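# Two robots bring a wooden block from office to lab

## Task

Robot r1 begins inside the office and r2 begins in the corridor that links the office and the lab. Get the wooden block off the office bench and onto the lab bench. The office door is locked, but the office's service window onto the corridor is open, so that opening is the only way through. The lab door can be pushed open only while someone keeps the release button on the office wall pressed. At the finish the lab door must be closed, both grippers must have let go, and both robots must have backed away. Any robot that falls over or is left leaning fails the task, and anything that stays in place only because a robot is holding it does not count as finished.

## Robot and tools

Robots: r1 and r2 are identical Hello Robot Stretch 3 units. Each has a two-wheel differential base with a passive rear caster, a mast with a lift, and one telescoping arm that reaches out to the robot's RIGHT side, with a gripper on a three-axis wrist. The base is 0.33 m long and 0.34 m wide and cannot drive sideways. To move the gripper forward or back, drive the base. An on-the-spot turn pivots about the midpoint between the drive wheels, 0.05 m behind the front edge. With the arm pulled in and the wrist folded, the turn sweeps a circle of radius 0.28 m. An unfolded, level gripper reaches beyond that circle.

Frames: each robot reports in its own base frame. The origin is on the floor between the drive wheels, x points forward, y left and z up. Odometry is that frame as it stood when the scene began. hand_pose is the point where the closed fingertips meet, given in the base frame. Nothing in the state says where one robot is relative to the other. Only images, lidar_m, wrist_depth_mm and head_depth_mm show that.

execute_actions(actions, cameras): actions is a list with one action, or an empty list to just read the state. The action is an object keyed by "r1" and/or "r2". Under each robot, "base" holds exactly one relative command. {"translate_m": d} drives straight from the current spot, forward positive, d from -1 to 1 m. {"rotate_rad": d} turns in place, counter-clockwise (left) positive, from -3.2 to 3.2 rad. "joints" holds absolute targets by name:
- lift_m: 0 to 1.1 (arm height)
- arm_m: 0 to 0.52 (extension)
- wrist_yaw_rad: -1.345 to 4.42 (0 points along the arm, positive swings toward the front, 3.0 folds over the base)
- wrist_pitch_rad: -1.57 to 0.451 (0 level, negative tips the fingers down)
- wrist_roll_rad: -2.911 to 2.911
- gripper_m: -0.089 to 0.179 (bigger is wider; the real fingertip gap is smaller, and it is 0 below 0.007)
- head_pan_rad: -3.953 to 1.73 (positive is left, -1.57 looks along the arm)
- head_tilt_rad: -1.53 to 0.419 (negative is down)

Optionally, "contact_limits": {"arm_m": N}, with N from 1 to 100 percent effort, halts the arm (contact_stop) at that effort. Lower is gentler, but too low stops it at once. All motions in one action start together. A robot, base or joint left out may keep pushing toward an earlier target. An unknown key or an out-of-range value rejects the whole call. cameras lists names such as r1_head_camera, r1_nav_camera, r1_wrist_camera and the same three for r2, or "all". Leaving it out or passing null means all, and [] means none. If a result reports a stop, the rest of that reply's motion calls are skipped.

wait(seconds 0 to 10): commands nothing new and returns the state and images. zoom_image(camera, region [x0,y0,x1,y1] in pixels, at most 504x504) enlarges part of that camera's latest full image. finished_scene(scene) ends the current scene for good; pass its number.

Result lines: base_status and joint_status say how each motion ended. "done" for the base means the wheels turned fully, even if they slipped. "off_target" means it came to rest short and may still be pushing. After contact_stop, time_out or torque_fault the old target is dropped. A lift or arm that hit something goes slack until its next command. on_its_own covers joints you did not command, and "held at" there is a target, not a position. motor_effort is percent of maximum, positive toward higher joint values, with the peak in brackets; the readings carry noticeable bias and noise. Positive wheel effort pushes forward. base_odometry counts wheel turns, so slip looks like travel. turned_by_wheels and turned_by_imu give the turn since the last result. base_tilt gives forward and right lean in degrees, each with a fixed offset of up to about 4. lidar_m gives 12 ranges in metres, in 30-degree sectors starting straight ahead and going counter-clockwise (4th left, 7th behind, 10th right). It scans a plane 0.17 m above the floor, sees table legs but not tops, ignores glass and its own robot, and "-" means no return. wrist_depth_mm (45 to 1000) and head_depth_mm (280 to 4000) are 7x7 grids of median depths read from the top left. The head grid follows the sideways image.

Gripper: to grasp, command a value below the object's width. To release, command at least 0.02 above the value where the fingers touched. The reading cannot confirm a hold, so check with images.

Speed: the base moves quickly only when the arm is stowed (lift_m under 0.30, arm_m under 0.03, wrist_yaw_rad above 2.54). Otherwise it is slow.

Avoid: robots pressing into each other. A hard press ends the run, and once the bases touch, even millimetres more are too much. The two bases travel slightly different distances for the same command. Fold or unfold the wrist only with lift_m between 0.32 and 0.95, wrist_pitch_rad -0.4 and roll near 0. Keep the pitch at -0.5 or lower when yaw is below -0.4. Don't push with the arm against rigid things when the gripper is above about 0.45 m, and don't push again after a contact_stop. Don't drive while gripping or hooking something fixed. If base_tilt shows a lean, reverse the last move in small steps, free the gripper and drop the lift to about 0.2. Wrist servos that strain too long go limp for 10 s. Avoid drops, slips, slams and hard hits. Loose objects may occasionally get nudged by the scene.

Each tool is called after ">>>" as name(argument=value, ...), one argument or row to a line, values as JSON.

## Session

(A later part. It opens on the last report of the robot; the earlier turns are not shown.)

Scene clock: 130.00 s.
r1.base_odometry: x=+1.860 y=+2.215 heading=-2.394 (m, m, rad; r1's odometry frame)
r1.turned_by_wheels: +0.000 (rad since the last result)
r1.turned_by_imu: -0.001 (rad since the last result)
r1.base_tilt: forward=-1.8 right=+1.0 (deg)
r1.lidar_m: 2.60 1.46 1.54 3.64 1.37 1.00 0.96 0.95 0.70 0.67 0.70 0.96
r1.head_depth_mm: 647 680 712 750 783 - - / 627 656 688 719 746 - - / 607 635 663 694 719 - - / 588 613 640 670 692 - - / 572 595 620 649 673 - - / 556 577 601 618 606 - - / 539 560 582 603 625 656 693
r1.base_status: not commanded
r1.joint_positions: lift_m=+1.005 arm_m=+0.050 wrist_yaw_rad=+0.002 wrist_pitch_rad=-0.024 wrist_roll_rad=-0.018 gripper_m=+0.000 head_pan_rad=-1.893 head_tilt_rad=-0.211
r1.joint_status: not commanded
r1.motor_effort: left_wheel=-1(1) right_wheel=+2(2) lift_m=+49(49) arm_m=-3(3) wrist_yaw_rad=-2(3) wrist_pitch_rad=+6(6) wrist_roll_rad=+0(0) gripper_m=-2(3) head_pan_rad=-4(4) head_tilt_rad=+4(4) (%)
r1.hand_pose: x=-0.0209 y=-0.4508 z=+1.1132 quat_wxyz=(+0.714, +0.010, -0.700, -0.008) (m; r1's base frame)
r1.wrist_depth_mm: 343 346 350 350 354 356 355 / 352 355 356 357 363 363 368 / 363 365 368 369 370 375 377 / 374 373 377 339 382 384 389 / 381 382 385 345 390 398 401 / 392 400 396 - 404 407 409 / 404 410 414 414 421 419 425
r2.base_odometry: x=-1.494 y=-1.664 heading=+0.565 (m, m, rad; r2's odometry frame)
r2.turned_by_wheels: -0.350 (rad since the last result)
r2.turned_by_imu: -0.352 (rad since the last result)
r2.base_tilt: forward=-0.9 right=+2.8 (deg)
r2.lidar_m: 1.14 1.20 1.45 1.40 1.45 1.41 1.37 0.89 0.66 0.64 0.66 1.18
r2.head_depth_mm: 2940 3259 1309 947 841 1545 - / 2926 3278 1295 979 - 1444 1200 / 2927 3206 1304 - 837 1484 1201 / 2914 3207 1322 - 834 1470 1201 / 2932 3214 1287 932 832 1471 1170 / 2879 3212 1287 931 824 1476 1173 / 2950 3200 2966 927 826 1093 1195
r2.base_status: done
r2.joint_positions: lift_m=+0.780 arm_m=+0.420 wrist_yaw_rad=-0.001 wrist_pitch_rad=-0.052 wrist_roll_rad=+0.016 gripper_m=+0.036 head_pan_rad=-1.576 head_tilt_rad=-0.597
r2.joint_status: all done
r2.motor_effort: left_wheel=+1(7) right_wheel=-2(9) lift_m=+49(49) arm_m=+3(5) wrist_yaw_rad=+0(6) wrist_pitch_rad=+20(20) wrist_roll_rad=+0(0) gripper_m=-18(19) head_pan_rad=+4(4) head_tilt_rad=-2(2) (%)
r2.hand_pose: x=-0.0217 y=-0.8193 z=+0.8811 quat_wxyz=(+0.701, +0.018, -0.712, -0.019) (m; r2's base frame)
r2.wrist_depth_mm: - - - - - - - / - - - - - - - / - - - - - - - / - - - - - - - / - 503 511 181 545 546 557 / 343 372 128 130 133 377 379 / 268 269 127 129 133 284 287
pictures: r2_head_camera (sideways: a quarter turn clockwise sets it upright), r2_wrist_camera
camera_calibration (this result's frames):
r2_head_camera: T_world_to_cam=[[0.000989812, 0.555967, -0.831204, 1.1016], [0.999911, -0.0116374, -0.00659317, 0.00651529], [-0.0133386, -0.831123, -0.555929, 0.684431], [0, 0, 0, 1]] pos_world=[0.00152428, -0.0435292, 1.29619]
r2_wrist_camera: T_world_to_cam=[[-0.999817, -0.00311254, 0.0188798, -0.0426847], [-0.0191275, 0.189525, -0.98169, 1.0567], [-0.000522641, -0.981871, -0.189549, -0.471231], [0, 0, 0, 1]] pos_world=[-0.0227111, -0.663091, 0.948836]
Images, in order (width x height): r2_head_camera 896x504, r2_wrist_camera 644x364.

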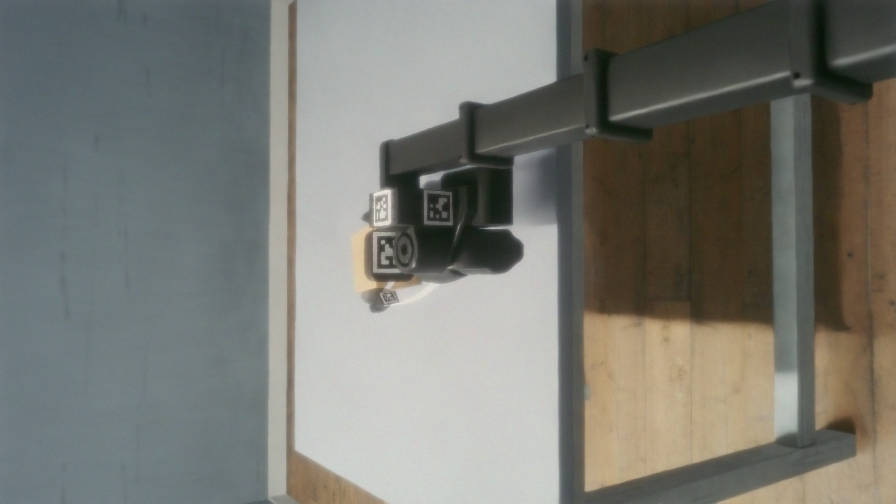

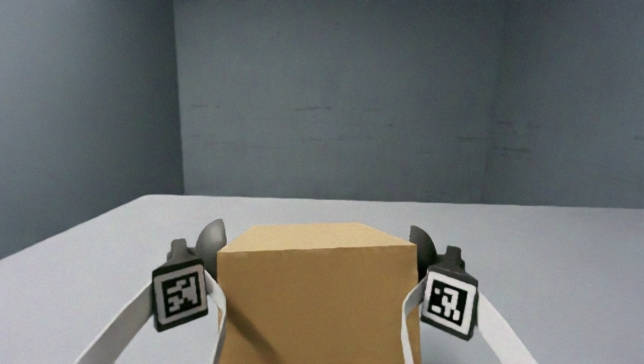

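>>> execute_actions(
  actions=[
    {"r2":{"joints":{"wrist_pitch_rad":-0.12,"lift_m":0.732,"head_pan_rad":-0.9}}},
  ],
  cameras=["r2_wrist_camera","r2_nav_camera"],
)

Scene clock: 131.40 s.
r1.base_odometry: x=+1.860 y=+2.215 heading=-2.394 (m, m, rad; r1's odometry frame)
r1.turned_by_wheels: +0.000 (rad since the last result)
r1.turned_by_imu: +0.000 (rad since the last result)
r1.base_tilt: forward=-1.8 right=+1.0 (deg)
r1.lidar_m: 2.59 1.46 1.54 3.63 1.36 1.00 0.96 0.95 0.70 0.67 0.70 0.95
r1.head_depth_mm: 647 677 710 751 782 - - / 627 655 688 720 748 - - / 608 633 664 696 719 - - / 588 612 640 668 690 - - / 570 594 619 649 672 - - / 555 576 602 619 606 - - / 540 560 581 604 625 658 695
r1.base_status: not commanded
r1.joint_positions: lift_m=+1.005 arm_m=+0.050 wrist_yaw_rad=+0.002 wrist_pitch_rad=-0.024 wrist_roll_rad=-0.018 gripper_m=+0.000 head_pan_rad=-1.893 head_tilt_rad=-0.211
r1.joint_status: not commanded
r1.motor_effort: left_wheel=-2(2) right_wheel=+2(2) lift_m=+49(48) arm_m=-3(3) wrist_yaw_rad=-2(3) wrist_pitch_rad=+6(6) wrist_roll_rad=+0(0) gripper_m=-4(3) head_pan_rad=-4(4) head_tilt_rad=+4(4) (%)
r1.hand_pose: x=-0.0209 y=-0.4508 z=+1.1132 quat_wxyz=(+0.714, +0.010, -0.700, -0.008) (m; r1's base frame)
r1.wrist_depth_mm: 344 342 345 355 350 355 357 / 352 358 356 360 365 366 367 / 361 364 364 369 372 372 377 / 375 373 375 338 385 385 386 / 384 385 388 346 396 392 402 / 394 401 396 - 403 410 410 / 410 409 413 412 418 426 424
r2.base_odometry: x=-1.494 y=-1.664 heading=+0.565 (m, m, rad; r2's odometry frame)
r2.turned_by_wheels: +0.000 (rad since the last result)
r2.turned_by_imu: +0.000 (rad since the last result)
r2.base_tilt: forward=-0.9 right=+2.8 (deg)
r2.lidar_m: 1.14 1.19 1.44 1.40 1.45 1.42 1.37 0.89 0.66 0.64 0.66 1.18
r2.head_depth_mm: 2599 3022 3158 945 792 1486 1264 / 2179 2501 2841 945 935 1484 1175 / 1862 2091 2404 2307 984 1172 1231 / 1635 1794 2013 2187 1789 1480 1252 / 1454 1589 1758 1962 1791 1474 1251 / 1310 1417 1551 1707 1754 1474 1259 / 1189 1281 1382 1511 1638 1467 1255
r2.base_status: not commanded
r2.joint_positions: lift_m=+0.732 arm_m=+0.420 wrist_yaw_rad=-0.001 wrist_pitch_rad=-0.141 wrist_roll_rad=+0.016 gripper_m=+0.036 head_pan_rad=-0.907 head_tilt_rad=-0.597
r2.joint_status: all done
r2.motor_effort: left_wheel=+2(2) right_wheel=-2(2) lift_m=+27(43) arm_m=+3(3) wrist_yaw_rad=+0(1) wrist_pitch_rad=+8(19) wrist_roll_rad=+1(0) gripper_m=-18(17) head_pan_rad=+4(36) head_tilt_rad=-1(1) (%)
r2.hand_pose: x=-0.0217 y=-0.8150 z=+0.8112 quat_wxyz=(+0.700, +0.049, -0.711, -0.051) (m; r2's base frame)
r2.wrist_depth_mm: - - - - - - - / - - - - - - - / - - - - - - - / 422 428 435 234 470 477 493 / 278 283 160 149 230 305 309 / 208 222 127 130 132 223 228 / 167 166 136 136 151 177 178
pictures: r2_nav_camera (sideways: a quarter turn counterclockwise sets it upright), r2_wrist_camera
camera_calibration (this result's frames):
r2_nav_camera: T_world_to_cam=[[0.329809, -0.447999, 0.830977, -1.03699], [-0.773507, -0.632864, -0.0341923, 0.0972558], [0.541214, -0.63149, -0.555255, 0.671376], [0, 0, 0, 1]] pos_world=[0.05388, 0.0209445, 1.23783]
r2_wrist_camera: T_world_to_cam=[[-0.999823, -0.00465898, 0.0182168, -0.0420938], [-0.0187948, 0.276444, -0.960846, 1.04122], [-0.000559353, -0.961019, -0.276482, -0.392705], [0, 0, 0, 1]] pos_world=[-0.0227365, -0.665432, 0.892642]
Images, in order (width x height): r2_nav_camera 672x504, r2_wrist_camera 644x364.

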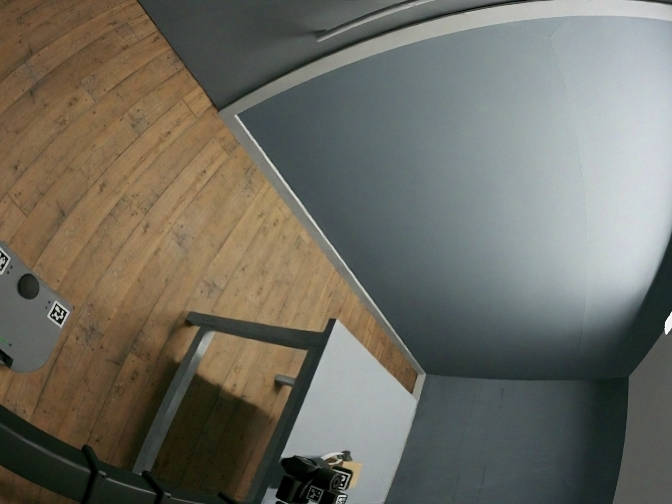

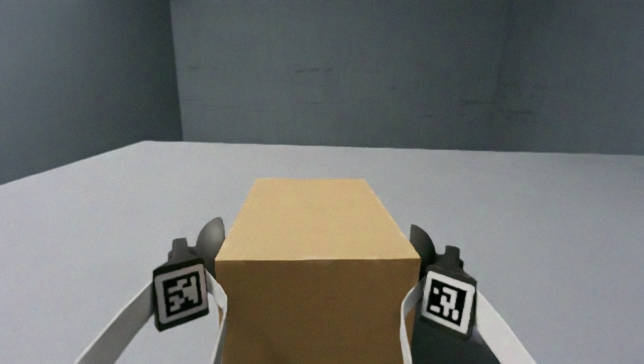

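>>> execute_actions(
  actions=[
    {"r2":{"joints":{"gripper_m":0.14}}},
  ],
  cameras=[],
)

>>> execute_actions(
  actions=[
    {"r2":{"joints":{"arm_m":0.05}}},
  ],
  cameras=[],
)

>>> finished_scene(
  scene=2,
)

Scene clock: 133.07 s.
r1.base_odometry: x=+1.860 y=+2.215 heading=-2.394 (m, m, rad; r1's odometry frame)
r1.turned_by_wheels: +0.000 (rad since the last result)
r1.turned_by_imu: +0.000 (rad since the last result)
r1.base_tilt: forward=-1.8 right=+1.0 (deg)
r1.lidar_m: 2.59 1.46 1.53 3.66 1.36 0.99 0.96 0.95 0.70 0.67 0.70 0.95
r1.head_depth_mm: 648 677 714 750 783 - - / 626 655 687 719 748 - - / 609 633 662 695 721 - - / 589 615 640 667 692 - - / 572 594 619 648 672 - - / 554 575 600 618 607 - - / 539 560 582 602 624 658 695
r1.base_status: not commanded
r1.joint_positions: lift_m=+1.005 arm_m=+0.050 wrist_yaw_rad=+0.002 wrist_pitch_rad=-0.024 wrist_roll_rad=-0.018 gripper_m=+0.000 head_pan_rad=-1.893 head_tilt_rad=-0.211
r1.joint_status: not commanded
r1.motor_effort: left_wheel=-3(2) right_wheel=+2(2) lift_m=+49(49) arm_m=-3(3) wrist_yaw_rad=-2(3) wrist_pitch_rad=+6(6) wrist_roll_rad=+0(0) gripper_m=-2(3) head_pan_rad=-4(4) head_tilt_rad=+4(5) (%)
r1.hand_pose: x=-0.0209 y=-0.4508 z=+1.1132 quat_wxyz=(+0.714, +0.010, -0.700, -0.008) (m; r1's base frame)
r1.wrist_depth_mm: 346 348 348 352 352 355 360 / 356 357 359 360 361 368 367 / 364 364 368 368 371 373 378 / 373 376 377 340 385 383 387 / 381 385 386 351 394 400 400 / 391 395 393 - 405 407 407 / 406 407 414 413 418 416 419
r2.base_odometry: x=-1.494 y=-1.664 heading=+0.565 (m, m, rad; r2's odometry frame)
r2.turned_by_wheels: +0.000 (rad since the last result)
r2.turned_by_imu: +0.000 (rad since the last result)
r2.base_tilt: forward=-0.8 right=+2.9 (deg)
r2.lidar_m: 1.14 1.20 1.45 1.40 1.46 1.41 1.37 0.89 0.66 0.64 0.66 1.18
r2.head_depth_mm: 2596 3054 3221 945 790 1486 1255 / 2172 2479 2784 943 939 1478 1186 / 1855 2080 2392 2296 985 1172 1233 / 1629 1796 2027 2163 1789 1478 1257 / 1443 1579 1753 1969 1797 1480 1250 / 1298 1418 1545 1704 1738 1469 1254 / 1188 1283 1388 1515 1638 1464 1250
r2.base_status: not commanded
r2.joint_positions: lift_m=+0.732 arm_m=+0.420 wrist_yaw_rad=-0.001 wrist_pitch_rad=-0.143 wrist_roll_rad=+0.016 gripper_m=+0.140 head_pan_rad=-0.907 head_tilt_rad=-0.597
r2.joint_status: all done
r2.motor_effort: left_wheel=+1(1) right_wheel=-2(2) lift_m=+27(27) arm_m=+3(3) wrist_yaw_rad=-1(0) wrist_pitch_rad=+9(10) wrist_roll_rad=+0(0) gripper_m=+1(81) head_pan_rad=+4(4) head_tilt_rad=-2(0) (%)
r2.hand_pose: x=-0.0217 y=-0.8149 z=+0.8107 quat_wxyz=(+0.700, +0.050, -0.711, -0.051) (m; r2's base frame)
r2.wrist_depth_mm: - - - - - - - / - - - - - - - / - - - - - - - / 415 425 429 234 459 477 491 / 277 300 175 152 279 304 306 / 209 - 129 131 136 235 225 / 167 164 138 138 153 168 179
pictures: none
No camera images: the call's "cameras" was empty. Leave "cameras" out to get every camera's image.

Scene clock: 137.00 s.
r1.base_odometry: x=+1.860 y=+2.215 heading=-2.394 (m, m, rad; r1's odometry frame)
r1.turned_by_wheels: +0.000 (rad since the last result)
r1.turned_by_imu: -0.001 (rad since the last result)
r1.base_tilt: forward=-1.8 right=+1.0 (deg)
r1.lidar_m: 2.59 1.45 1.54 3.65 1.37 0.99 0.96 0.96 0.70 0.67 0.70 0.95
r1.head_depth_mm: 649 680 714 750 784 - - / 628 656 685 720 745 - - / 606 635 662 692 720 - - / 589 615 639 671 691 - - / 570 594 620 645 672 - - / 555 576 601 617 606 - - / 539 560 582 603 625 657 694
r1.base_status: not commanded
r1.joint_positions: lift_m=+1.005 arm_m=+0.050 wrist_yaw_rad=+0.002 wrist_pitch_rad=-0.024 wrist_roll_rad=-0.018 gripper_m=+0.000 head_pan_rad=-1.893 head_tilt_rad=-0.211
r1.joint_status: not commanded
r1.motor_effort: left_wheel=-2(2) right_wheel=+2(2) lift_m=+49(48) arm_m=-3(3) wrist_yaw_rad=-3(2) wrist_pitch_rad=+6(6) wrist_roll_rad=+0(0) gripper_m=-1(4) head_pan_rad=-4(4) head_tilt_rad=+4(4) (%)
r1.hand_pose: x=-0.0209 y=-0.4508 z=+1.1132 quat_wxyz=(+0.714, +0.010, -0.700, -0.008) (m; r1's base frame)
r1.wrist_depth_mm: 347 350 346 352 353 353 357 / 349 355 357 362 363 366 367 / 363 365 368 370 371 375 378 / 371 374 381 339 383 385 390 / 381 384 386 348 392 397 400 / 391 398 396 - 408 405 404 / 406 406 415 413 413 416 419
r2.base_odometry: x=-1.494 y=-1.664 heading=+0.565 (m, m, rad; r2's odometry frame)
r2.turned_by_wheels: +0.000 (rad since the last result)
r2.turned_by_imu: +0.000 (rad since the last result)
r2.base_tilt: forward=-0.9 right=+2.8 (deg)
r2.lidar_m: 1.14 1.19 1.44 1.40 1.45 1.42 1.37 0.89 0.66 0.64 0.66 1.18
r2.head_depth_mm: 2615 3043 3162 947 791 1490 1255 / 2160 2507 2840 945 936 1478 1177 / 1862 2088 2359 2296 984 1180 1225 / 1640 1820 2030 2165 1802 1478 1256 / 1440 1580 1753 1950 1793 1474 1253 / 1297 1416 1548 1711 1755 1468 1249 / 1187 1282 1379 1508 1638 1465 1253
r2.base_status: not commanded
r2.joint_positions: lift_m=+0.732 arm_m=+0.050 wrist_yaw_rad=-0.001 wrist_pitch_rad=-0.142 wrist_roll_rad=+0.016 gripper_m=+0.140 head_pan_rad=-0.907 head_tilt_rad=-0.597
r2.joint_status: all done
r2.motor_effort: left_wheel=+2(1) right_wheel=-2(2) lift_m=+27(27) arm_m=-3(5) wrist_yaw_rad=+0(0) wrist_pitch_rad=+9(9) wrist_roll_rad=+0(0) gripper_m=+0(0) head_pan_rad=+3(3) head_tilt_rad=-1(1) (%)
r2.hand_pose: x=-0.0216 y=-0.4455 z=+0.8109 quat_wxyz=(+0.700, +0.050, -0.711, -0.051) (m; r2's base frame)
r2.wrist_depth_mm: - - - - - - - / - - - - - - - / - - 960 833 - - - / 426 435 444 457 466 483 500 / 372 336 339 343 351 337 340 / 407 - - - - 393 - / 458 - - - - - -
pictures: none
No camera images: the call's "cameras" was empty. Leave "cameras" out to get every camera's image.

The scene is finished: the task was done.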